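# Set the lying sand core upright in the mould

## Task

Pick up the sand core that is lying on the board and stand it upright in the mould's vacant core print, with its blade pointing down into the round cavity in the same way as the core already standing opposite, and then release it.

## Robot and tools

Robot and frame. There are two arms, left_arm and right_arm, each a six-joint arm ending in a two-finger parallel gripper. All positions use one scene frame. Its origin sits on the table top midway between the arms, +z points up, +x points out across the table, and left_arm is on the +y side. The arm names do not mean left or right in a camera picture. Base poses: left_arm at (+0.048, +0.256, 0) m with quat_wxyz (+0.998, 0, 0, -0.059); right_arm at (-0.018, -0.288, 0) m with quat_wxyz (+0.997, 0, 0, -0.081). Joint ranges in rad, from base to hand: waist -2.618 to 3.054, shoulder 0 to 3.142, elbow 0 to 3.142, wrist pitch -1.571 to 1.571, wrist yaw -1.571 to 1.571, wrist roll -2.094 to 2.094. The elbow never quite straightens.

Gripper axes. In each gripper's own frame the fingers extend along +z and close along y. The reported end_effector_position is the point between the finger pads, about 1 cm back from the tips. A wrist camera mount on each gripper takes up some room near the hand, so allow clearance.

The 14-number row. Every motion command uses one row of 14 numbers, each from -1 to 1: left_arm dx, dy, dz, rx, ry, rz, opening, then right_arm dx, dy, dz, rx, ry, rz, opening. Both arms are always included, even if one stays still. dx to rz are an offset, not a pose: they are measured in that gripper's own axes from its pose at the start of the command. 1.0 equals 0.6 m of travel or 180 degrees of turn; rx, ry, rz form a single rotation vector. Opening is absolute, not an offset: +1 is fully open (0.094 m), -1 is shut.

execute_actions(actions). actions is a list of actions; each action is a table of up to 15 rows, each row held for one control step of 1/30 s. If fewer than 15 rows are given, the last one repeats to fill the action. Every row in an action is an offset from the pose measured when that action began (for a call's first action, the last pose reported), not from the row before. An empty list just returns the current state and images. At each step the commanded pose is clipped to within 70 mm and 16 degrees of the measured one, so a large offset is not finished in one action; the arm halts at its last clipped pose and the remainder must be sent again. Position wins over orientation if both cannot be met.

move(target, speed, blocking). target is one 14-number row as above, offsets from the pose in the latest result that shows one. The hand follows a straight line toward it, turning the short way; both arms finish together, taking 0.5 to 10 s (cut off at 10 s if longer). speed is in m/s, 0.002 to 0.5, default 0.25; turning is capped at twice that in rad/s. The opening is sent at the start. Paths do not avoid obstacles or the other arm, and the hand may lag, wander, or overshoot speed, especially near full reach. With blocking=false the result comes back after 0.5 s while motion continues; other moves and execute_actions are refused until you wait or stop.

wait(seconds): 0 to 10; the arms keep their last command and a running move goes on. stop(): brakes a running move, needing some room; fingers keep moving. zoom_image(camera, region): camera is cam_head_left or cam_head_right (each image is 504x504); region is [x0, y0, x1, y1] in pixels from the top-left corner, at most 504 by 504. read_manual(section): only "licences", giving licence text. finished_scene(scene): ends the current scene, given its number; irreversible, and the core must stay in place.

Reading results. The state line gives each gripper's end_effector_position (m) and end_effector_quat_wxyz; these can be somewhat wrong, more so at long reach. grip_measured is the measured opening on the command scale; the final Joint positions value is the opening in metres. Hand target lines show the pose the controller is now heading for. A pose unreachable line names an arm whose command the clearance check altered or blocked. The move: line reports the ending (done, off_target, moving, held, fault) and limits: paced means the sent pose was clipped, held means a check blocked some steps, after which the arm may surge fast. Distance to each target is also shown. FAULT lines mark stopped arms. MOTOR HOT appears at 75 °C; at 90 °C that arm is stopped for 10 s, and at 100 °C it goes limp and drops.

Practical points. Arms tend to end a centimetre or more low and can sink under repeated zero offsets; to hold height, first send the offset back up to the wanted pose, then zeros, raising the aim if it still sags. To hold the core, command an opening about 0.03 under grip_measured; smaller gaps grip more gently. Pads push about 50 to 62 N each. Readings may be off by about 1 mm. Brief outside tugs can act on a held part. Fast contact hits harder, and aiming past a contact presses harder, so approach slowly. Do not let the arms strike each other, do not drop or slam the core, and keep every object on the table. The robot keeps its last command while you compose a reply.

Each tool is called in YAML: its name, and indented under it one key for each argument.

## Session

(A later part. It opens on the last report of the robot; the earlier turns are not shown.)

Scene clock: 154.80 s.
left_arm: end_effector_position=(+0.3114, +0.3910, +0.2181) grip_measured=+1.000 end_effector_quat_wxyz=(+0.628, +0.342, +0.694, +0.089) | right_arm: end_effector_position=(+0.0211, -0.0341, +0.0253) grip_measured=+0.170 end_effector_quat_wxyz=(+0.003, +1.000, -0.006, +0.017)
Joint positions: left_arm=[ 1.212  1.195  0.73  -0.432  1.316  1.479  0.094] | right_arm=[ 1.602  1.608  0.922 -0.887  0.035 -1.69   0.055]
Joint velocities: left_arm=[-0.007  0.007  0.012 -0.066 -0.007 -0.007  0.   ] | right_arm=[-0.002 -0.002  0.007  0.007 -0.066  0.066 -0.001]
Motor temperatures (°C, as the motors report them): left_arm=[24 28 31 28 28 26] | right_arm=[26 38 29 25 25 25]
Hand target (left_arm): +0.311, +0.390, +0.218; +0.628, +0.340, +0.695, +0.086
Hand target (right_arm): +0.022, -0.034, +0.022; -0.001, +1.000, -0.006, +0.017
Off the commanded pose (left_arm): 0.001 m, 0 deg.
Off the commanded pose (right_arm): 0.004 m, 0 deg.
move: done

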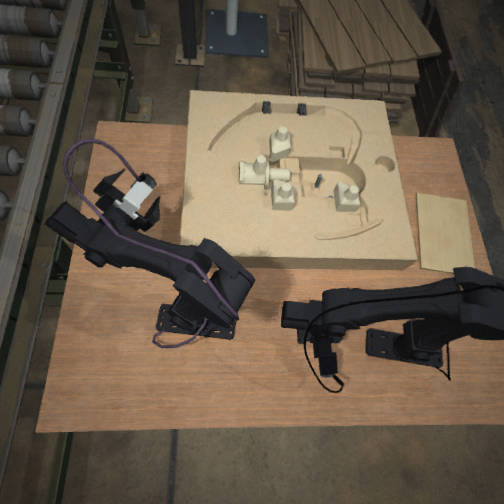

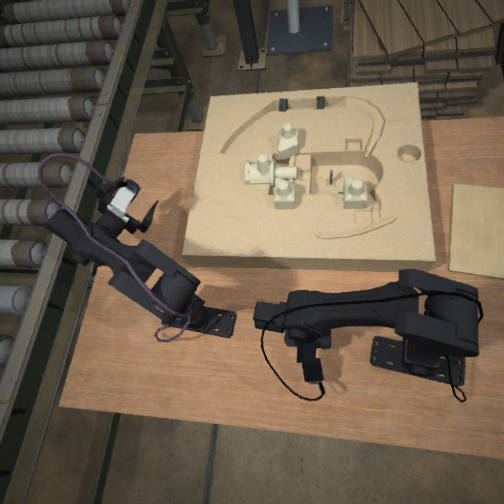

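move:
  target: [0,0,0,0,0,0,1, 0,0,0.015,0,0,0,0.135]
  speed: 0.015

Scene clock: 156.27 s.
left_arm: end_effector_position=(+0.3117, +0.3917, +0.2184) grip_measured=+1.000 end_effector_quat_wxyz=(+0.627, +0.343, +0.693, +0.092) | right_arm: end_effector_position=(+0.0212, -0.0340, +0.0249) grip_measured=+0.170 end_effector_quat_wxyz=(+0.003, +1.000, -0.006, +0.017)
Joint positions: left_arm=[ 1.212  1.195  0.73  -0.425  1.315  1.479  0.094] | right_arm=[ 1.602  1.61   0.922 -0.886  0.035 -1.69   0.055]
Joint velocities: left_arm=[-0.017 -0.002  0.007 -0.154  0.037 -0.037  0.   ] | right_arm=[-0.027 -0.012 -0.012  0.037  0.007  0.095  0.001]
Motor temperatures (°C, as the motors report them): left_arm=[24 28 31 28 28 26] | right_arm=[26 37 29 25 25 25]
Hand target (left_arm): +0.311, +0.391, +0.218; +0.628, +0.341, +0.694, +0.089
Hand target (right_arm): +0.021, -0.035, +0.017; +0.003, +1.000, -0.006, +0.017
Off the commanded pose (left_arm): 0.001 m, 0 deg.
Off the commanded pose (right_arm): 0.009 m, 0 deg.
move: done

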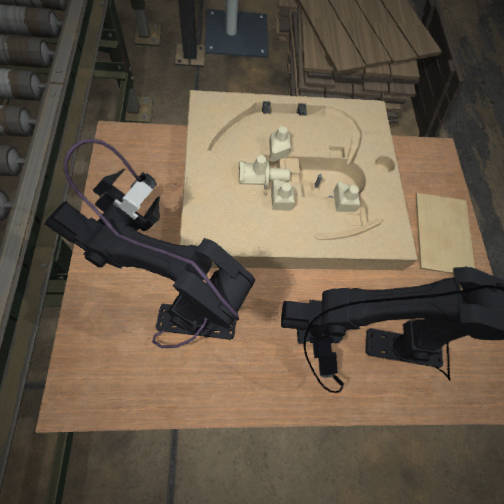

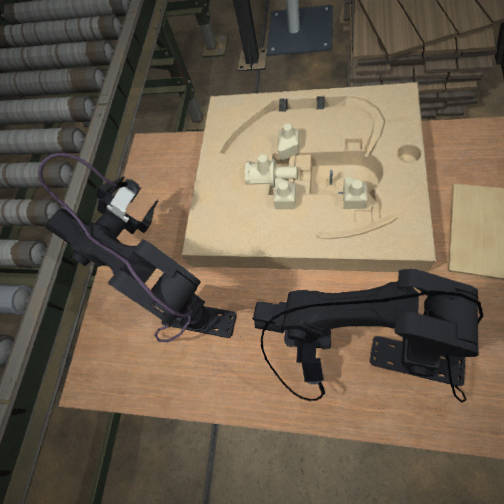

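execute_actions:
  actions:
    - [[0,0,0,0,0,0,1, 0,0,0,0,0,0,0.2],[0,0,0,0,0,0,1, 0,0,0,0,0,0,0.3],[0,0,0,0,0,0,1, 0,0,0,0,0,0,0.45],[0,0,0,0,0,0,1, 0,0,0,0,0,0,0.6],[0,0,0,0,0,0,1, 0,0,0,0,0,0,0.8]]

move:
  target: [0,0,0,0,0,0,1, 0,0,-0.19,0,0,0,0.8]
  speed: 0.2

Scene clock: 157.90 s.
left_arm: end_effector_position=(+0.3120, +0.3923, +0.2187) grip_measured=+1.000 end_effector_quat_wxyz=(+0.627, +0.345, +0.692, +0.094) | right_arm: end_effector_position=(+0.0212, -0.0340, +0.0249) grip_measured=+0.799 end_effector_quat_wxyz=(+0.003, +1.000, -0.006, +0.017)
Joint positions: left_arm=[ 1.212  1.195  0.73  -0.419  1.314  1.479  0.094] | right_arm=[ 1.602  1.61   0.922 -0.886  0.035 -1.69   0.084]
Joint velocities: left_arm=[-0.012 -0.002  0.007  0.007  0.037 -0.051  0.   ] | right_arm=[-0.012 -0.027 -0.007 -0.081  0.007 -0.037 -0.001]
Motor temperatures (°C, as the motors report them): left_arm=[24 28 31 28 28 26] | right_arm=[26 37 29 25 25 25]
Hand target (left_arm): +0.312, +0.392, +0.218; +0.627, +0.343, +0.693, +0.092
Hand target (right_arm): +0.021, -0.034, +0.025; +0.003, +1.000, -0.006, +0.017
Off the commanded pose (left_arm): 0.001 m, 0 deg.
Off the commanded pose (right_arm): 0.000 m, 0 deg.

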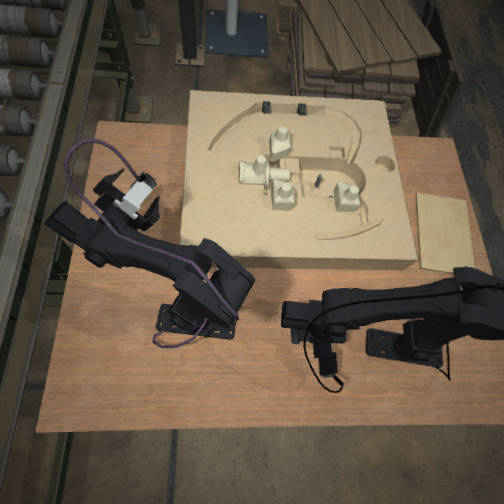

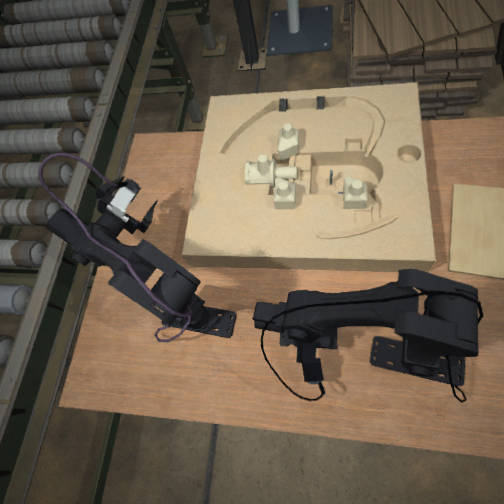

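Scene clock: 159.17 s.
left_arm: end_effector_position=(+0.3122, +0.3930, +0.2190) grip_measured=+1.000 end_effector_quat_wxyz=(+0.627, +0.346, +0.691, +0.097) | right_arm: end_effector_position=(+0.0204, -0.0329, +0.1296) grip_measured=+0.799 end_effector_quat_wxyz=(+0.009, +1.000, -0.006, +0.016)
Joint positions: left_arm=[ 1.212  1.195  0.73  -0.412  1.313  1.479  0.094] | right_arm=[ 1.606  1.53   1.272 -1.327  0.035 -1.687  0.084]
Joint velocities: left_arm=[ 0.012 -0.007 -0.002  0.007 -0.051 -0.037  0.   ] | right_arm=[-0.027 -0.012 -0.022 -0.066 -0.037 -0.051 -0.   ]
Motor temperatures (°C, as the motors report them): left_arm=[24 28 31 28 28 26] | right_arm=[26 36 29 25 25 25]
Hand target (left_arm): +0.312, +0.392, +0.219; +0.627, +0.345, +0.692, +0.094
Hand target (right_arm): +0.018, -0.032, +0.139; +0.003, +1.000, -0.006, +0.017
Off the commanded pose (left_arm): 0.001 m, 0 deg.
Off the commanded pose (right_arm): 0.010 m, 1 deg.
move: done

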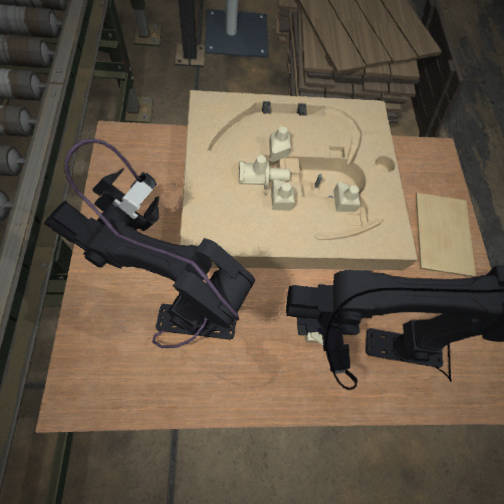

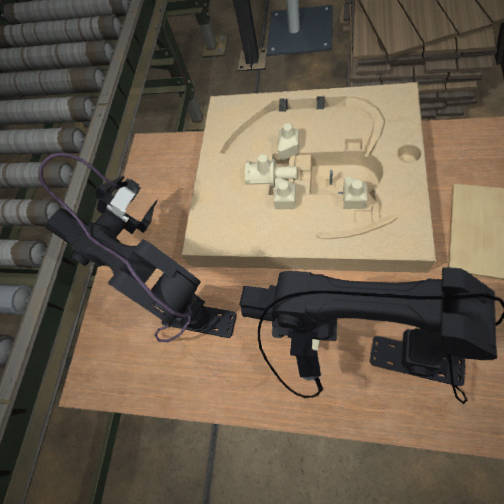

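move:
  target: [0,0,0,0,0,0,1, 0,0,0.172,0,0,0,0.8]
  speed: 0.15

execute_actions:
  actions:
    - [[0,0,0,0,0,0,1, 0,0,0,0,0,0,0.6],[0,0,0,0,0,0,1, 0,0,0,0,0,0,0.5],[0,0,0,0,0,0,1, 0,0,0,0,0,0,0.4],[0,0,0,0,0,0,1, 0,0,0,0,0,0,0.33],[0,0,0,0,0,0,1, 0,0,0,0,0,0,0.28],[0,0,0,0,0,0,1, 0,0,0,0,0,0,0.25],[0,0,0,0,0,0,1, 0,0,0,0,0,0,0.22],[0,0,0,0,0,0,1, 0,0,0,0,0,0,0.20],[0,0,0,0,0,0,1, 0,0,0,0,0,0,0.18],[0,0,0,0,0,0,1, 0,0,0,0,0,0,0.16],[0,0,0,0,0,0,1, 0,0,0,0,0,0,0.135]]

Scene clock: 165.70 s.
left_arm: end_effector_position=(+0.3125, +0.3936, +0.2195) grip_measured=+1.000 end_effector_quat_wxyz=(+0.626, +0.348, +0.690, +0.100) | right_arm: end_effector_position=(+0.0205, -0.0326, +0.0305) grip_measured=+0.799 end_effector_quat_wxyz=(+0.006, +1.000, -0.005, +0.017)
Joint positions: left_arm=[ 1.212  1.195  0.73  -0.405  1.312  1.479  0.094] | right_arm=[ 1.606  1.609  0.946 -0.915  0.035 -1.688  0.085]
Joint velocities: left_arm=[-0.012 -0.012  0.007  0.037  0.037  0.037  0.   ] | right_arm=[ 0.002  0.012  0.007  0.022 -0.037 -0.007 -0.   ]
Motor temperatures (°C, as the motors report them): left_arm=[24 28 31 29 28 26] | right_arm=[26 35 30 25 25 25]
Hand target (left_arm): +0.312, +0.393, +0.219; +0.627, +0.346, +0.691, +0.097
Hand target (right_arm): +0.023, -0.036, +0.026; +0.009, +1.000, -0.006, +0.017
Off the commanded pose (left_arm): 0.001 m, 0 deg.
Off the commanded pose (right_arm): 0.006 m, 0 deg.
move: done

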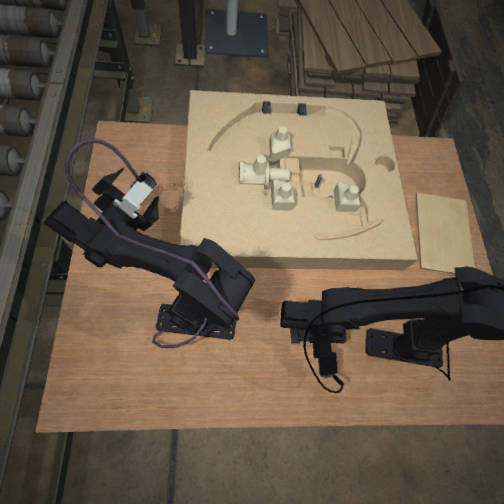

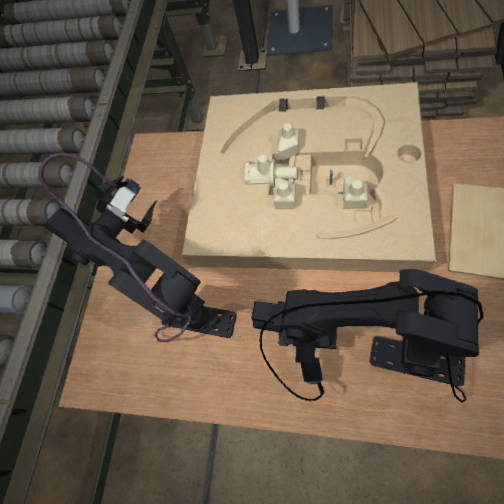

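Scene clock: 166.20 s.
left_arm: end_effector_position=(+0.3128, +0.3943, +0.2198) grip_measured=+1.000 end_effector_quat_wxyz=(+0.626, +0.350, +0.690, +0.103) | right_arm: end_effector_position=(+0.0205, -0.0333, +0.0305) grip_measured=+0.184 end_effector_quat_wxyz=(+0.007, +1.000, -0.005, +0.017)
Joint positions: left_arm=[ 1.212  1.195  0.73  -0.399  1.311  1.479  0.094] | right_arm=[ 1.606  1.609  0.946 -0.917  0.036 -1.688  0.056]
Joint velocities: left_arm=[-0.007 -0.012  0.002 -0.037  0.037 -0.022  0.   ] | right_arm=[ 0.012  0.017  0.017 -0.007 -0.037  0.037  0.   ]
Motor temperatures (°C, as the motors report them): left_arm=[24 28 31 29 28 26] | right_arm=[26 35 30 25 25 25]
Hand target (left_arm): +0.313, +0.394, +0.219; +0.626, +0.348, +0.690, +0.100
Hand target (right_arm): +0.020, -0.033, +0.031; +0.006, +1.000, -0.005, +0.017
Off the commanded pose (left_arm): 0.001 m, 0 deg.
Off the commanded pose (right_arm): 0.001 m, 0 deg.

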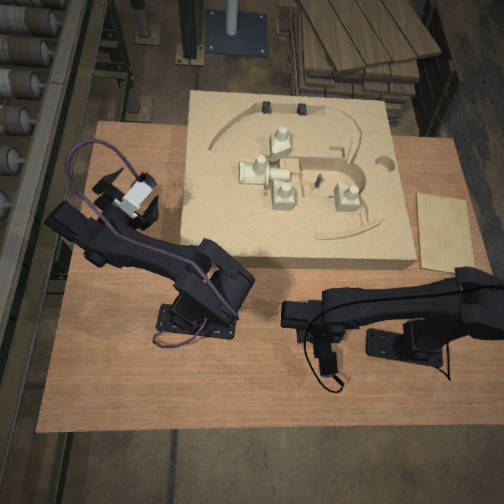

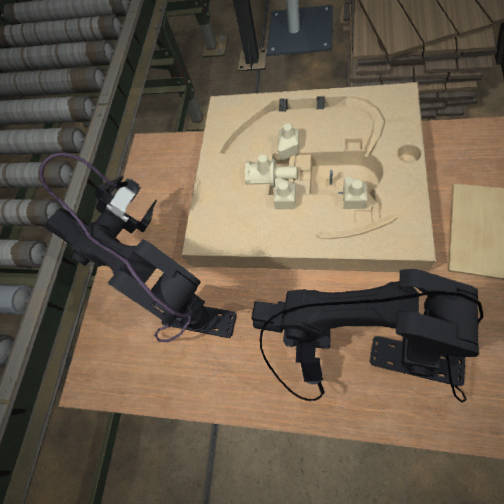

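move:
  target: [0,0,0,0,0,0,1, -0.15,0,-0.06,0,0,0,0.15]
  speed: 0.12

Scene clock: 168.53 s.
left_arm: end_effector_position=(+0.3131, +0.3949, +0.2202) grip_measured=+1.000 end_effector_quat_wxyz=(+0.626, +0.351, +0.688, +0.106) | right_arm: end_effector_position=(-0.0703, -0.0376, +0.0497) grip_measured=+0.184 end_effector_quat_wxyz=(+0.020, +1.000, -0.002, +0.014)
Joint positions: left_arm=[ 1.212  1.195  0.73  -0.392  1.31   1.479  0.094] | right_arm=[ 1.95   1.607  1.025 -1.034  0.02  -1.35   0.056]
Joint velocities: left_arm=[ 0.017 -0.007  0.002  0.022  0.051  0.007  0.   ] | right_arm=[-0.012  0.022  0.017  0.051  0.007 -0.037  0.001]
Motor temperatures (°C, as the motors report them): left_arm=[24 28 31 29 28 26] | right_arm=[26 35 30 25 25 25]
Hand target (left_arm): +0.313, +0.394, +0.220; +0.626, +0.349, +0.689, +0.103
Hand target (right_arm): -0.073, -0.032, +0.064; +0.005, +1.000, -0.005, +0.011
Off the commanded pose (left_arm): 0.001 m, 0 deg.
Off the commanded pose (right_arm): 0.015 m, 2 deg.
move: off_target (right_arm)

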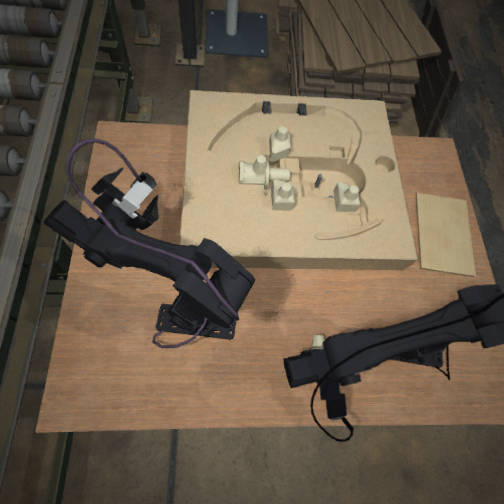

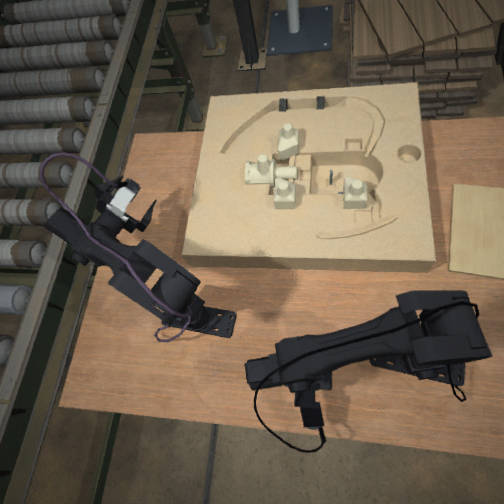

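move:
  target: [0,0,0,0,0,0,1, 0,0,0.042,0.008,0,0,0.15]
  speed: 0.025

Scene clock: 172.37 s.
left_arm: end_effector_position=(+0.3134, +0.3955, +0.2207) grip_measured=+1.000 end_effector_quat_wxyz=(+0.625, +0.353, +0.687, +0.109) | right_arm: end_effector_position=(-0.0698, -0.0392, +0.0307) grip_measured=+0.184 end_effector_quat_wxyz=(+0.014, +1.000, -0.003, +0.013)
Joint positions: left_arm=[ 1.212  1.195  0.73  -0.385  1.31   1.479  0.094] | right_arm=[ 1.95   1.617  0.955 -0.941  0.02  -1.348  0.056]
Joint velocities: left_arm=[ 0.017 -0.012 -0.002 -0.066 -0.022 -0.022  0.   ] | right_arm=[-0.007  0.002  0.007  0.022  0.066  0.007  0.001]
Motor temperatures (°C, as the motors report them): left_arm=[24 28 31 29 28 26] | right_arm=[26 35 30 25 25 25]
Hand target (left_arm): +0.313, +0.395, +0.220; +0.626, +0.351, +0.688, +0.106
Hand target (right_arm): -0.070, -0.039, +0.025; +0.007, +1.000, -0.002, +0.014
Off the commanded pose (left_arm): 0.001 m, 0 deg.
Off the commanded pose (right_arm): 0.006 m, 1 deg.
move: done

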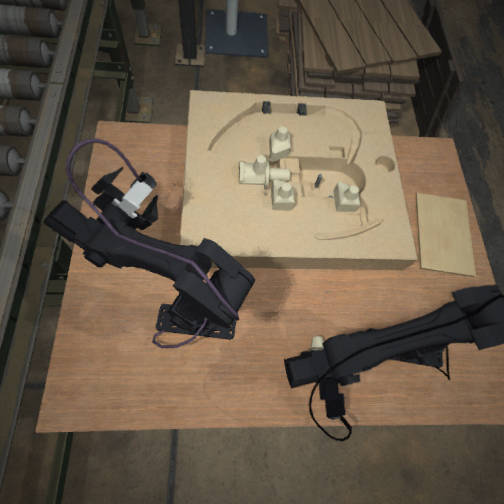

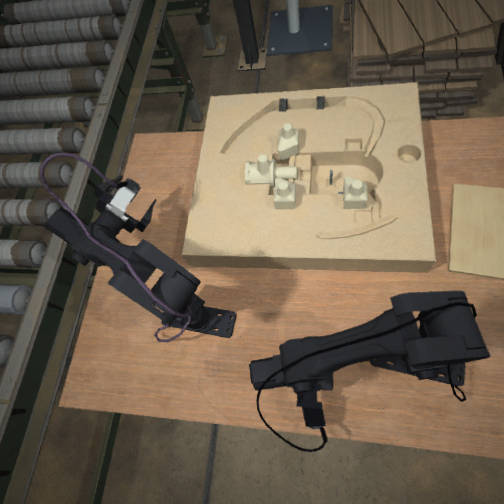

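Down on the table. Release and lift.

execute_actions:
  actions:
    - [[0,0,0,0,0,0,1, 0,0,0,0,0,0,0.22],[0,0,0,0,0,0,1, 0,0,0,0,0,0,0.3],[0,0,0,0,0,0,1, 0,0,0,0,0,0,0.45],[0,0,0,0,0,0,1, 0,0,0,0,0,0,0.6],[0,0,0,0,0,0,1, 0,0,0,0,0,0,0.8]]

move:
  target: [0,0,0,0,0,0,1, 0,0,-0.17,0,0,0,0.8]
  speed: 0.2

Scene clock: 174.20 s.
left_arm: end_effector_position=(+0.3137, +0.3961, +0.2211) grip_measured=+1.000 end_effector_quat_wxyz=(+0.625, +0.355, +0.686, +0.111) | right_arm: end_effector_position=(-0.0698, -0.0393, +0.0308) grip_measured=+0.799 end_effector_quat_wxyz=(+0.014, +1.000, -0.003, +0.013)
Joint positions: left_arm=[ 1.212  1.195  0.73  -0.378  1.309  1.479  0.094] | right_arm=[ 1.95   1.617  0.955 -0.941  0.02  -1.348  0.084]
Joint velocities: left_arm=[-0.002 -0.022 -0.007 -0.066  0.007 -0.051  0.   ] | right_arm=[-0.007  0.007 -0.012 -0.022 -0.037 -0.037 -0.001]
Motor temperatures (°C, as the motors report them): left_arm=[24 28 31 29 28 26] | right_arm=[26 34 30 25 25 25]
Hand target (left_arm): +0.313, +0.396, +0.221; +0.626, +0.353, +0.687, +0.108
Hand target (right_arm): -0.070, -0.039, +0.031; +0.014, +1.000, -0.003, +0.013
Off the commanded pose (left_arm): 0.001 m, 0 deg.
Off the commanded pose (right_arm): 0.000 m, 0 deg.

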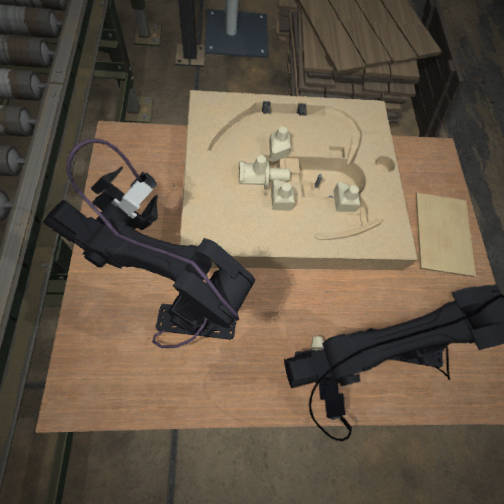

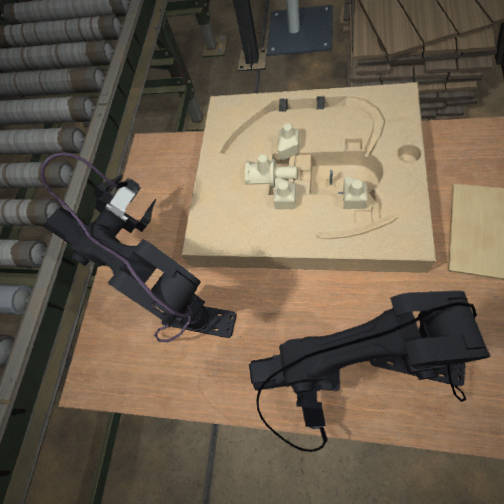

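Scene clock: 175.40 s.
left_arm: end_effector_position=(+0.3140, +0.3968, +0.2215) grip_measured=+1.000 end_effector_quat_wxyz=(+0.625, +0.356, +0.685, +0.114) | right_arm: end_effector_position=(-0.0705, -0.0363, +0.1236) grip_measured=+0.799 end_effector_quat_wxyz=(+0.020, +1.000, -0.003, +0.015)
Joint positions: left_arm=[ 1.212  1.195  0.73  -0.371  1.308  1.479  0.094] | right_arm=[ 1.95   1.557  1.274 -1.333  0.02  -1.348  0.084]
Joint velocities: left_arm=[ 0.002 -0.002 -0.007 -0.007 -0.066  0.007  0.   ] | right_arm=[-0.007  0.002  0.007 -0.022 -0.037  0.11  -0.   ]
Motor temperatures (°C, as the motors report them): left_arm=[24 28 31 29 28 26] | right_arm=[26 34 30 25 25 25]
Hand target (left_arm): +0.314, +0.396, +0.221; +0.625, +0.355, +0.686, +0.111
Hand target (right_arm): -0.072, -0.035, +0.133; +0.013, +1.000, -0.003, +0.013
Off the commanded pose (left_arm): 0.001 m, 0 deg.
Off the commanded pose (right_arm): 0.009 m, 1 deg.
move: done

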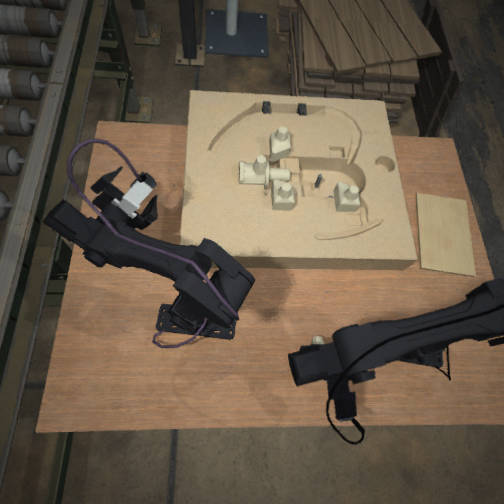

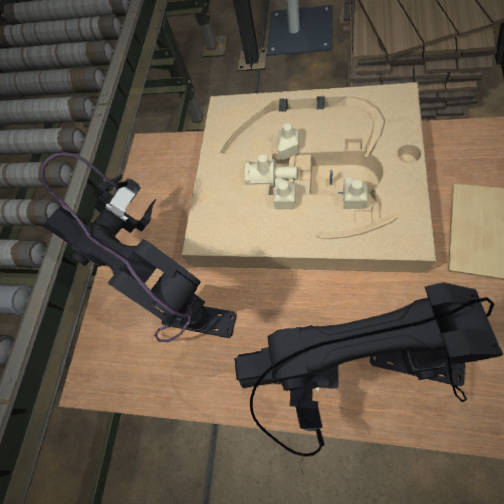

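move:
  target: [0,0,0,0,0,0,1, 0.1,0.034,-0.03,0,0,0.667,0.8]
  speed: 0.5

Scene clock: 180.73 s.
left_arm: end_effector_position=(+0.3143, +0.3974, +0.2220) grip_measured=+1.000 end_effector_quat_wxyz=(+0.625, +0.358, +0.684, +0.117) | right_arm: end_effector_position=(-0.0131, -0.0490, +0.1424) grip_measured=+0.799 end_effector_quat_wxyz=(+0.002, -0.503, +0.864, -0.021)
Joint positions: left_arm=[ 1.212  1.195  0.73  -0.364  1.307  1.479  0.094] | right_arm=[ 1.729  1.478  1.274 -1.401  0.025  0.512  0.085]
Joint velocities: left_arm=[-0.022  0.002 -0.002 -0.051  0.051 -0.037  0.   ] | right_arm=[-0.017  0.017  0.002 -0.022 -0.007 -0.051 -0.001]
Motor temperatures (°C, as the motors report them): left_arm=[24 28 31 29 28 26] | right_arm=[26 34 30 25 25 25]
Hand target (left_arm): +0.314, +0.397, +0.222; +0.625, +0.356, +0.685, +0.114
Hand target (right_arm): -0.010, -0.056, +0.144; +0.006, -0.497, +0.868, -0.027
Off the commanded pose (left_arm): 0.001 m, 0 deg.
Off the commanded pose (right_arm): 0.008 m, 1 deg.
move: done

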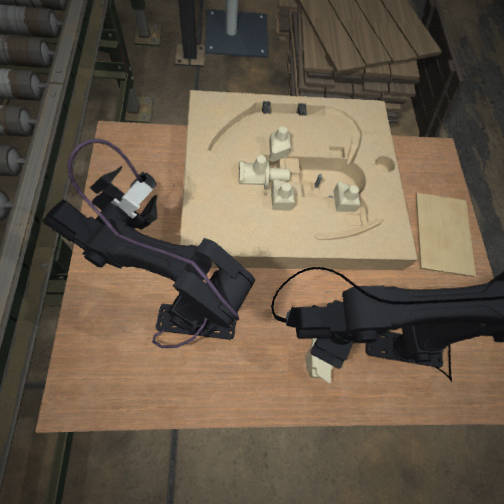

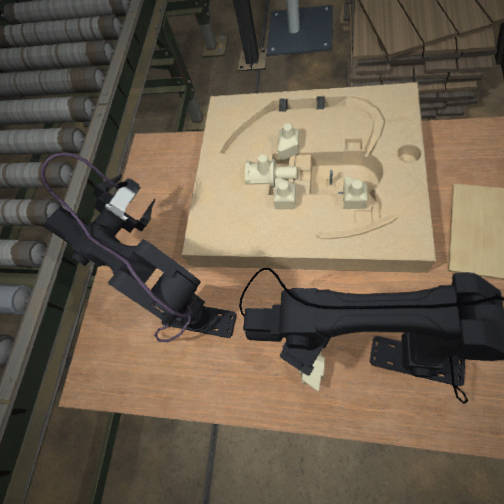

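move:
  target: [0,0,0,0,0,0,1, -0.065,-0.083,0.03,-0.101,0.152,0.324,0.3]
  speed: 0.5

zoom_image:
  camera: "cam_head_left"
  region: [250, 260, 400, 410]

zoom_image:
  camera: "cam_head_right"
  region: [240, 260, 390, 410]

Scene clock: 187.60 s.
left_arm: end_effector_position=(+0.3146, +0.3980, +0.2225) grip_measured=+1.000 end_effector_quat_wxyz=(+0.625, +0.360, +0.683, +0.120) | right_arm: end_effector_position=(+0.0510, -0.0466, +0.1156) grip_measured=+0.301 end_effector_quat_wxyz=(-0.247, -0.007, +0.969, -0.013)
Joint positions: left_arm=[ 1.212  1.195  0.73  -0.357  1.307  1.479  0.094] | right_arm=[ 1.172  1.734  1.334 -1.478 -0.4    0.932  0.061]
Joint velocities: left_arm=[ 0.007  0.012  0.007 -0.081 -0.066 -0.081  0.   ] | right_arm=[ 0.002  0.007  0.007 -0.022 -0.022  0.007 -0.001]
Motor temperatures (°C, as the motors report them): left_arm=[24 28 31 29 28 26] | right_arm=[26 34 30 25 25 25]
Hand target (left_arm): +0.314, +0.397, +0.222; +0.625, +0.358, +0.684, +0.117
Hand target (right_arm): +0.052, -0.042, +0.122; -0.250, -0.000, +0.968, -0.007
Off the commanded pose (left_arm): 0.001 m, 0 deg.
Off the commanded pose (right_arm): 0.012 m, 2 deg.
move: off_target (right_arm)

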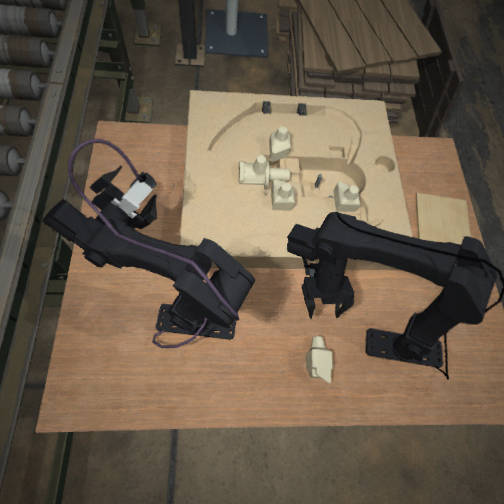

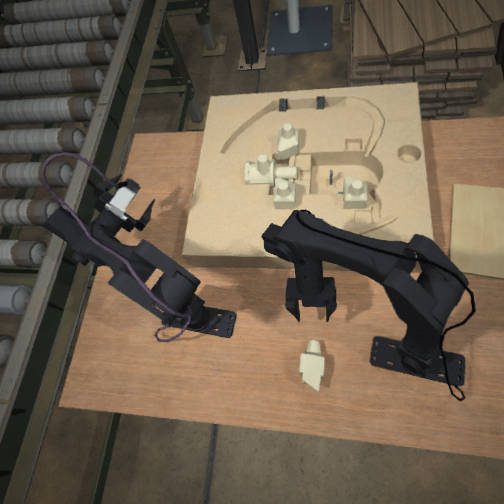

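Region (250, 260, 400, 410) of cam_head_left's 504x504 image, scaled by 3.360, with more detail than that image has.

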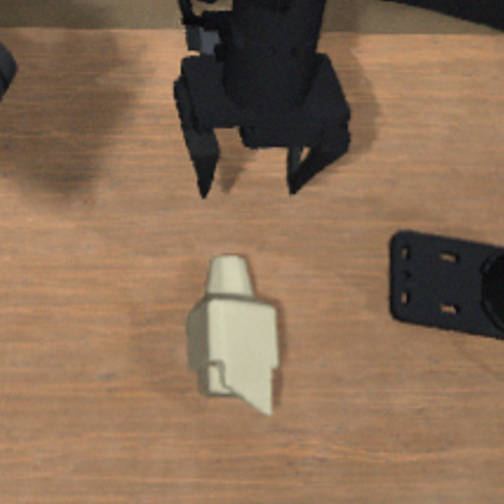

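Region (240, 260, 390, 410) of cam_head_right's 504x504 image, scaled by 3.360, with more detail than that image has.

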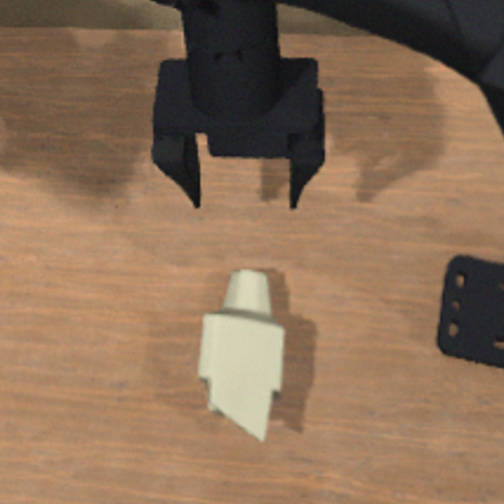

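move:
  target: [0,0,0,0,0,0,1, 0.011,0.02,0.087,0,0,0,0.3]
  speed: 0.12

zoom_image:
  camera: "cam_head_left"
  region: [270, 290, 370, 390]

zoom_image:
  camera: "cam_head_right"
  region: [262, 295, 362, 395]

Scene clock: 195.00 s.
left_arm: end_effector_position=(+0.3149, +0.3987, +0.2230) grip_measured=+1.000 end_effector_quat_wxyz=(+0.624, +0.362, +0.681, +0.123) | right_arm: end_effector_position=(+0.0227, -0.0356, +0.0778) grip_measured=+0.301 end_effector_quat_wxyz=(-0.242, -0.010, +0.970, -0.011)
Joint positions: left_arm=[ 1.212  1.195  0.73  -0.349  1.306  1.479  0.094] | right_arm=[ 1.28   1.734  1.187 -1.278 -0.424  1.043  0.061]
Joint velocities: left_arm=[ 0.007 -0.002  0.017 -0.007  0.022 -0.066  0.   ] | right_arm=[-0.007  0.012  0.002  0.037 -0.066 -0.007 -0.001]
Motor temperatures (°C, as the motors report them): left_arm=[24 28 31 29 28 26] | right_arm=[26 34 30 25 25 25]
Hand target (left_arm): +0.315, +0.398, +0.223; +0.625, +0.360, +0.683, +0.120
Hand target (right_arm): +0.019, -0.036, +0.073; -0.248, -0.007, +0.969, -0.012
Off the commanded pose (left_arm): 0.001 m, 0 deg.
Off the commanded pose (right_arm): 0.006 m, 1 deg.
move: done

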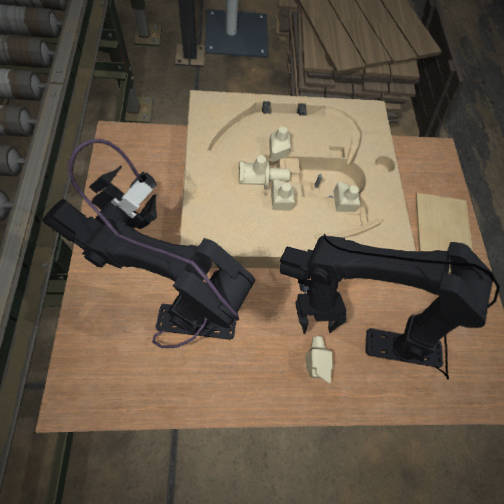

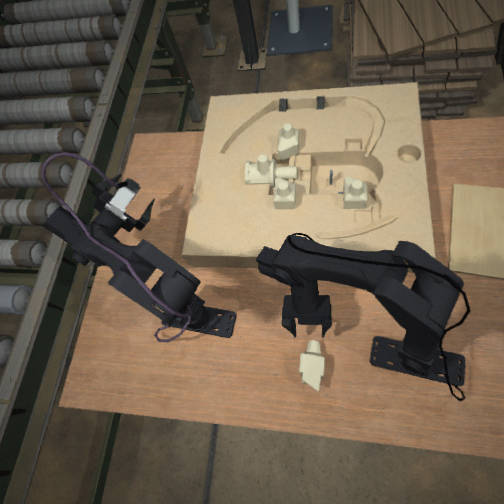

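Region (270, 290, 370, 390) of cam_head_left's 504x504 image, scaled by 5.040, with more detail than that image has.

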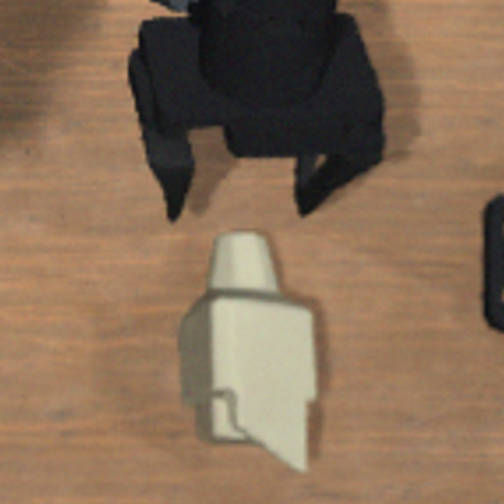

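Region (262, 295, 362, 395) of cam_head_right's 504x504 image, scaled by 5.040, with more detail than that image has.

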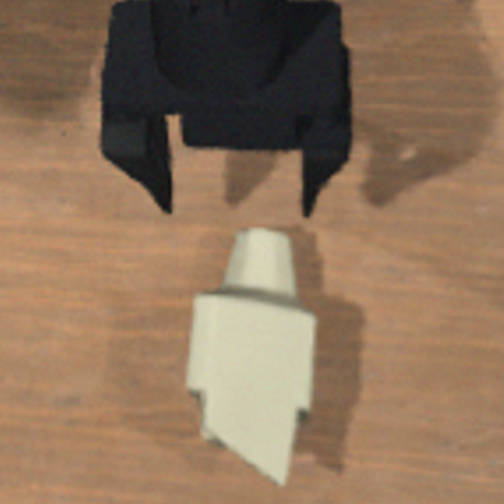

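move:
  target: [0,0,0,0,0,0,1, -0.0085,-0.016,0.093,0,0,0,0.3]
  speed: 0.07

zoom_image:
  camera: "cam_head_left"
  region: [270, 290, 370, 390]

zoom_image:
  camera: "cam_head_right"
  region: [262, 295, 362, 395]

Scene clock: 201.27 s.
left_arm: end_effector_position=(+0.3152, +0.3993, +0.2236) grip_measured=+1.000 end_effector_quat_wxyz=(+0.624, +0.364, +0.680, +0.126) | right_arm: end_effector_position=(+0.0045, -0.0450, +0.0310) grip_measured=+0.301 end_effector_quat_wxyz=(-0.237, -0.011, +0.971, -0.009)
Joint positions: left_arm=[ 1.212  1.195  0.73  -0.341  1.306  1.479  0.094] | right_arm=[ 1.33   1.734  0.991 -1.051 -0.428  1.095  0.061]
Joint velocities: left_arm=[ 0.002 -0.007  0.012  0.022 -0.022  0.037  0.   ] | right_arm=[-0.007  0.012 -0.022 -0.022 -0.022 -0.066  0.   ]
Motor temperatures (°C, as the motors report them): left_arm=[24 28 31 29 28 26] | right_arm=[26 34 29 25 25 25]
Hand target (left_arm): +0.315, +0.399, +0.223; +0.624, +0.362, +0.681, +0.123
Hand target (right_arm): +0.000, -0.046, +0.027; -0.243, -0.010, +0.970, -0.011
Off the commanded pose (left_arm): 0.001 m, 0 deg.
Off the commanded pose (right_arm): 0.006 m, 1 deg.
move: done

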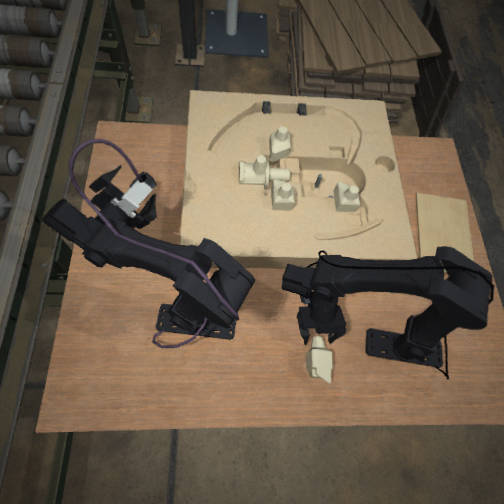

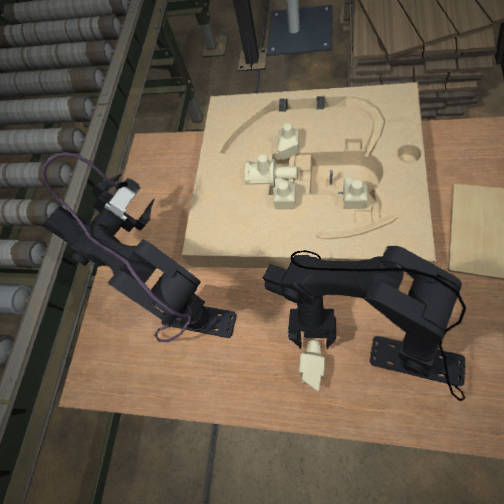

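Region (270, 290, 370, 390) of cam_head_left's 504x504 image, scaled by 5.040, with more detail than that image has.

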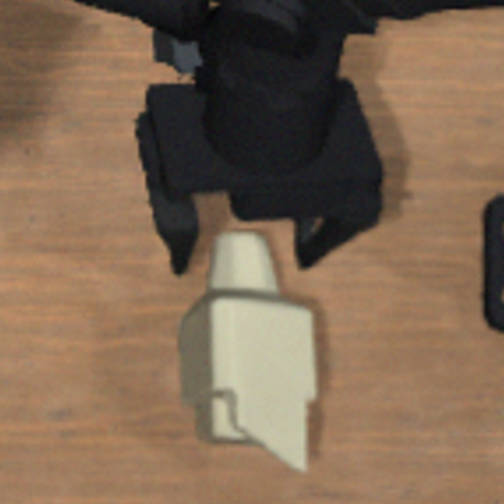

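Region (262, 295, 362, 395) of cam_head_right's 504x504 image, scaled by 5.040, with more detail than that image has.

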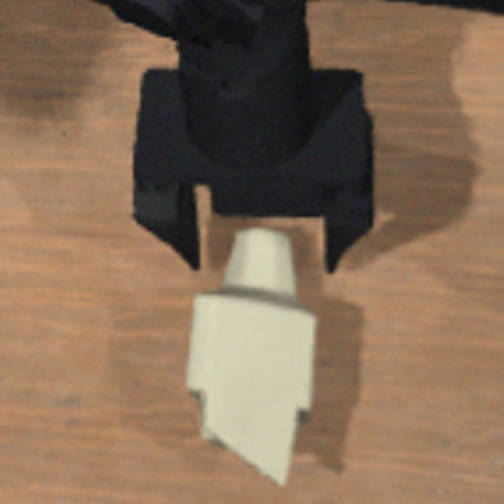

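move:
  target: [0,0,0,0,0,0,1, 0.017,0,0.02,0,0,0,0.3]
  speed: 0.04

zoom_image:
  camera: "cam_head_left"
  region: [270, 290, 370, 390]

Scene clock: 204.13 s.
left_arm: end_effector_position=(+0.3155, +0.3999, +0.2242) grip_measured=+1.000 end_effector_quat_wxyz=(+0.624, +0.365, +0.679, +0.129) | right_arm: end_effector_position=(-0.0069, -0.0453, +0.0255) grip_measured=+0.301 end_effector_quat_wxyz=(-0.236, -0.012, +0.972, -0.016)
Joint positions: left_arm=[ 1.212  1.195  0.73  -0.334  1.305  1.479  0.094] | right_arm=[ 1.374  1.734  0.967 -1.021 -0.429  1.139  0.061]
Joint velocities: left_arm=[-0.007 -0.017 -0.042 -0.022  0.051 -0.037  0.   ] | right_arm=[-0.002  0.012 -0.017 -0.022  0.066 -0.022  0.001]
Motor temperatures (°C, as the motors report them): left_arm=[24 28 31 29 28 26] | right_arm=[26 34 29 25 25 25]
Hand target (left_arm): +0.315, +0.399, +0.224; +0.624, +0.363, +0.680, +0.126
Hand target (right_arm): -0.010, -0.045, +0.026; -0.238, -0.012, +0.971, -0.008
Off the commanded pose (left_arm): 0.001 m, 0 deg.
Off the commanded pose (right_arm): 0.003 m, 1 deg.
move: done

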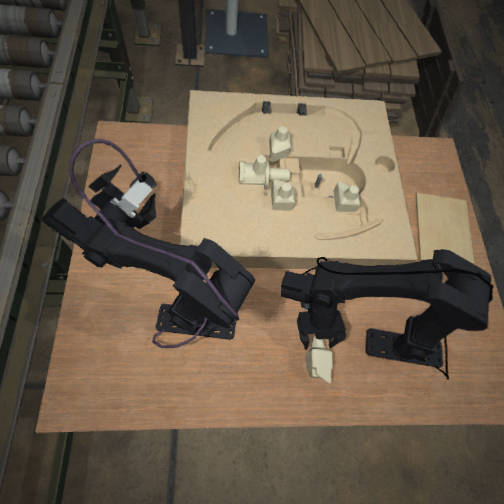

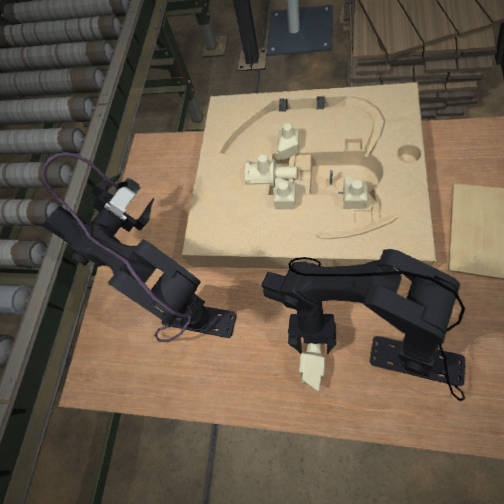

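Region (270, 290, 370, 390) of cam_head_left's 504x504 image, scaled by 5.040, with more detail than that image has.

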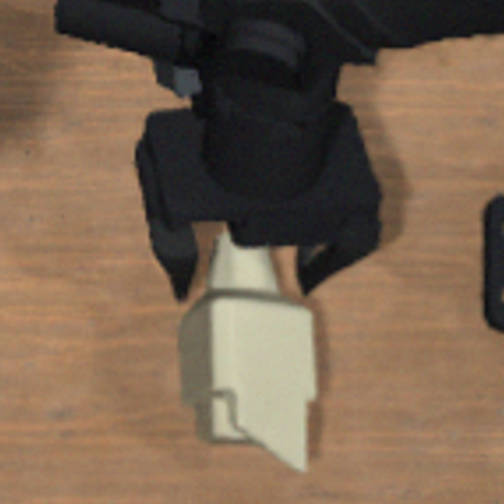

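execute_actions:
  actions:
    - [[0,0,0,0,0,0,1, 0,0,0,0,0,0,0.2],[0,0,0,0,0,0,1, 0,0,0,0,0,0,0.1],[0,0,0,0,0,0,1, 0,0,0,0,0,0,0.0],[0,0,0,0,0,0,1, 0,0,0,0,0,0,-0.08],[0,0,0,0,0,0,1, 0,0,0,0,0,0,-0.14],[0,0,0,0,0,0,1, 0,0,0,0,0,0,-0.18],[0,0,0,0,0,0,1, 0,0,0,0,0,0,-0.21],[0,0,0,0,0,0,1, 0,0,0,0,0,0,-0.24],[0,0,0,0,0,0,1, 0,0,0,0,0,0,-0.27],[0,0,0,0,0,0,1, 0,0,0,0,0,0,-0.30],[0,0,0,0,0,0,1, 0,0,0,0,0,0,-0.33],[0,0,0,0,0,0,1, 0,0,0,0,0,0,-0.36]]
    - [[0,0,0,0,0,0,1, 0,0,0,0,0,0,-0.36]]

zoom_image:
  camera: "cam_head_left"
  region: [270, 290, 370, 390]

Scene clock: 206.93 s.
left_arm: end_effector_position=(+0.3160, +0.4011, +0.2253) grip_measured=+1.000 end_effector_quat_wxyz=(+0.624, +0.369, +0.676, +0.135) | right_arm: end_effector_position=(-0.0065, -0.0445, +0.0253) grip_measured=-0.288 end_effector_quat_wxyz=(-0.235, -0.012, +0.972, -0.014)
Joint positions: left_arm=[ 1.212  1.195  0.73  -0.319  1.305  1.479  0.094] | right_arm=[ 1.374  1.734  0.967 -1.016 -0.429  1.141  0.033]
Joint velocities: left_arm=[ 0.027  0.002  0.007  0.095 -0.022 -0.022  0.   ] | right_arm=[ 0.012  0.012  0.017  0.007 -0.022  0.007 -0.001]
Motor temperatures (°C, as the motors report them): left_arm=[24 28 31 29 28 26] | right_arm=[26 34 29 25 25 25]
Hand target (left_arm): +0.316, +0.401, +0.225; +0.624, +0.367, +0.677, +0.132
Hand target (right_arm): -0.007, -0.044, +0.025; -0.235, -0.012, +0.972, -0.014
Off the commanded pose (left_arm): 0.001 m, 0 deg.
Off the commanded pose (right_arm): 0.000 m, 0 deg.

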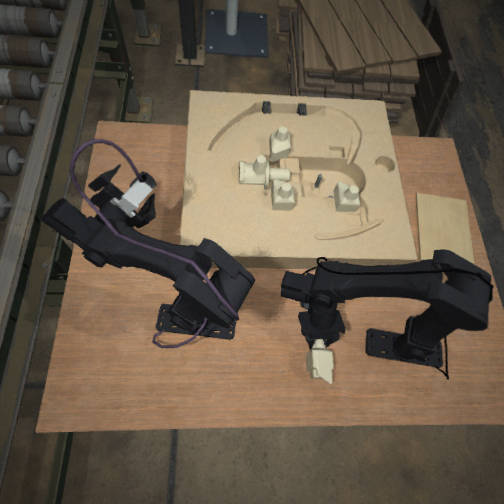

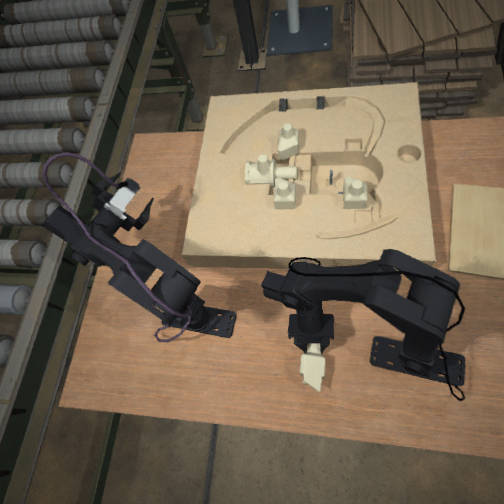

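Region (270, 290, 370, 390) of cam_head_left's 504x504 image, scaled by 5.040, with more detail than that image has.

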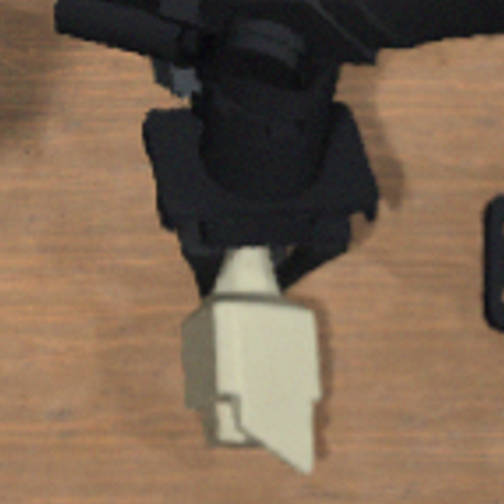

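move:
  target: [0,0,0,0,0,0,1, 0.049,-0.015,-0.228,0,-0.25,0,-0.36]
  speed: 0.2

zoom_image:
  camera: "cam_head_left"
  region: [250, 250, 400, 400]

zoom_image:
  camera: "cam_head_right"
  region: [240, 250, 390, 400]

Scene clock: 217.30 s.
left_arm: end_effector_position=(+0.3163, +0.4017, +0.2260) grip_measured=+1.000 end_effector_quat_wxyz=(+0.624, +0.371, +0.674, +0.138) | right_arm: end_effector_position=(+0.0273, -0.0502, +0.1446) grip_measured=-0.288 end_effector_quat_wxyz=(+0.135, -0.018, +0.990, -0.024)
Joint positions: left_arm=[ 1.212  1.195  0.73  -0.311  1.305  1.479  0.094] | right_arm=[ 1.741  1.483  1.261 -1.396  0.271  1.549  0.033]
Joint velocities: left_arm=[-0.002 -0.007 -0.002  0.066 -0.022 -0.066  0.   ] | right_arm=[-0.017  0.002  0.017 -0.037  0.037  0.051 -0.001]
Motor temperatures (°C, as the motors report them): left_arm=[24 28 32 30 28 26] | right_arm=[26 34 29 25 25 25]
Hand target (left_arm): +0.316, +0.401, +0.225; +0.624, +0.369, +0.676, +0.135
Hand target (right_arm): +0.030, -0.048, +0.162; +0.148, -0.015, +0.989, -0.005
Off the commanded pose (left_arm): 0.001 m, 0 deg.
Off the commanded pose (right_arm): 0.016 m, 3 deg.
move: off_target (right_arm)

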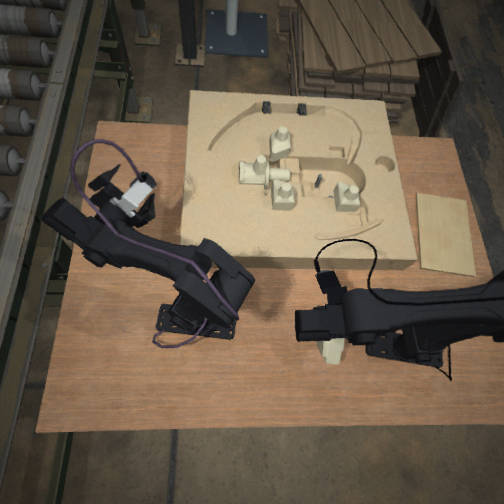

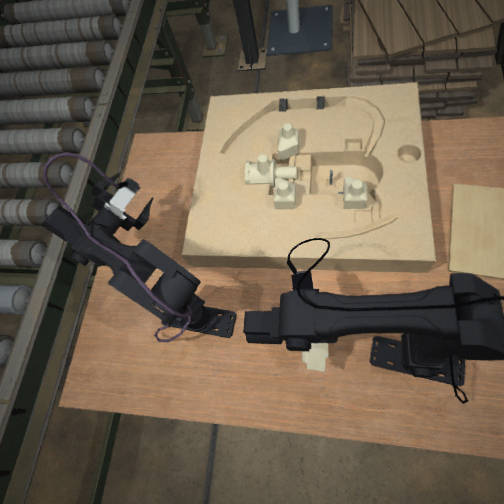

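Region (250, 250, 400, 400) of cam_head_left's 504x504 image, scaled by 3.360, with more detail than that image has.

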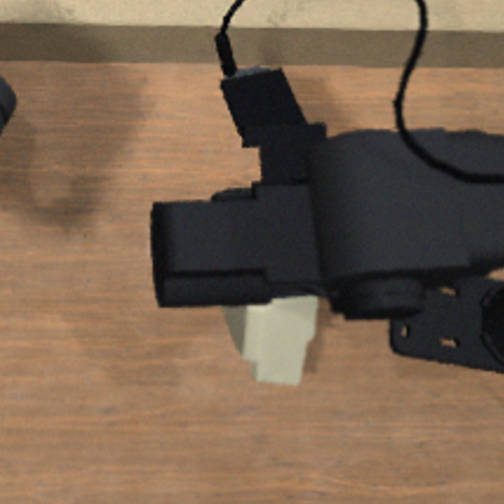

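Region (240, 250, 390, 400) of cam_head_right's 504x504 image, scaled by 3.360, with more detail than that image has.

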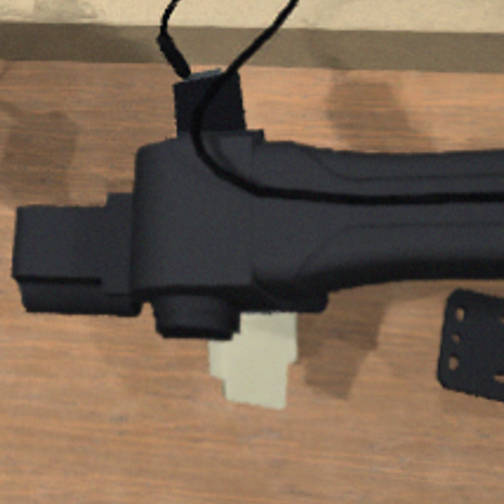

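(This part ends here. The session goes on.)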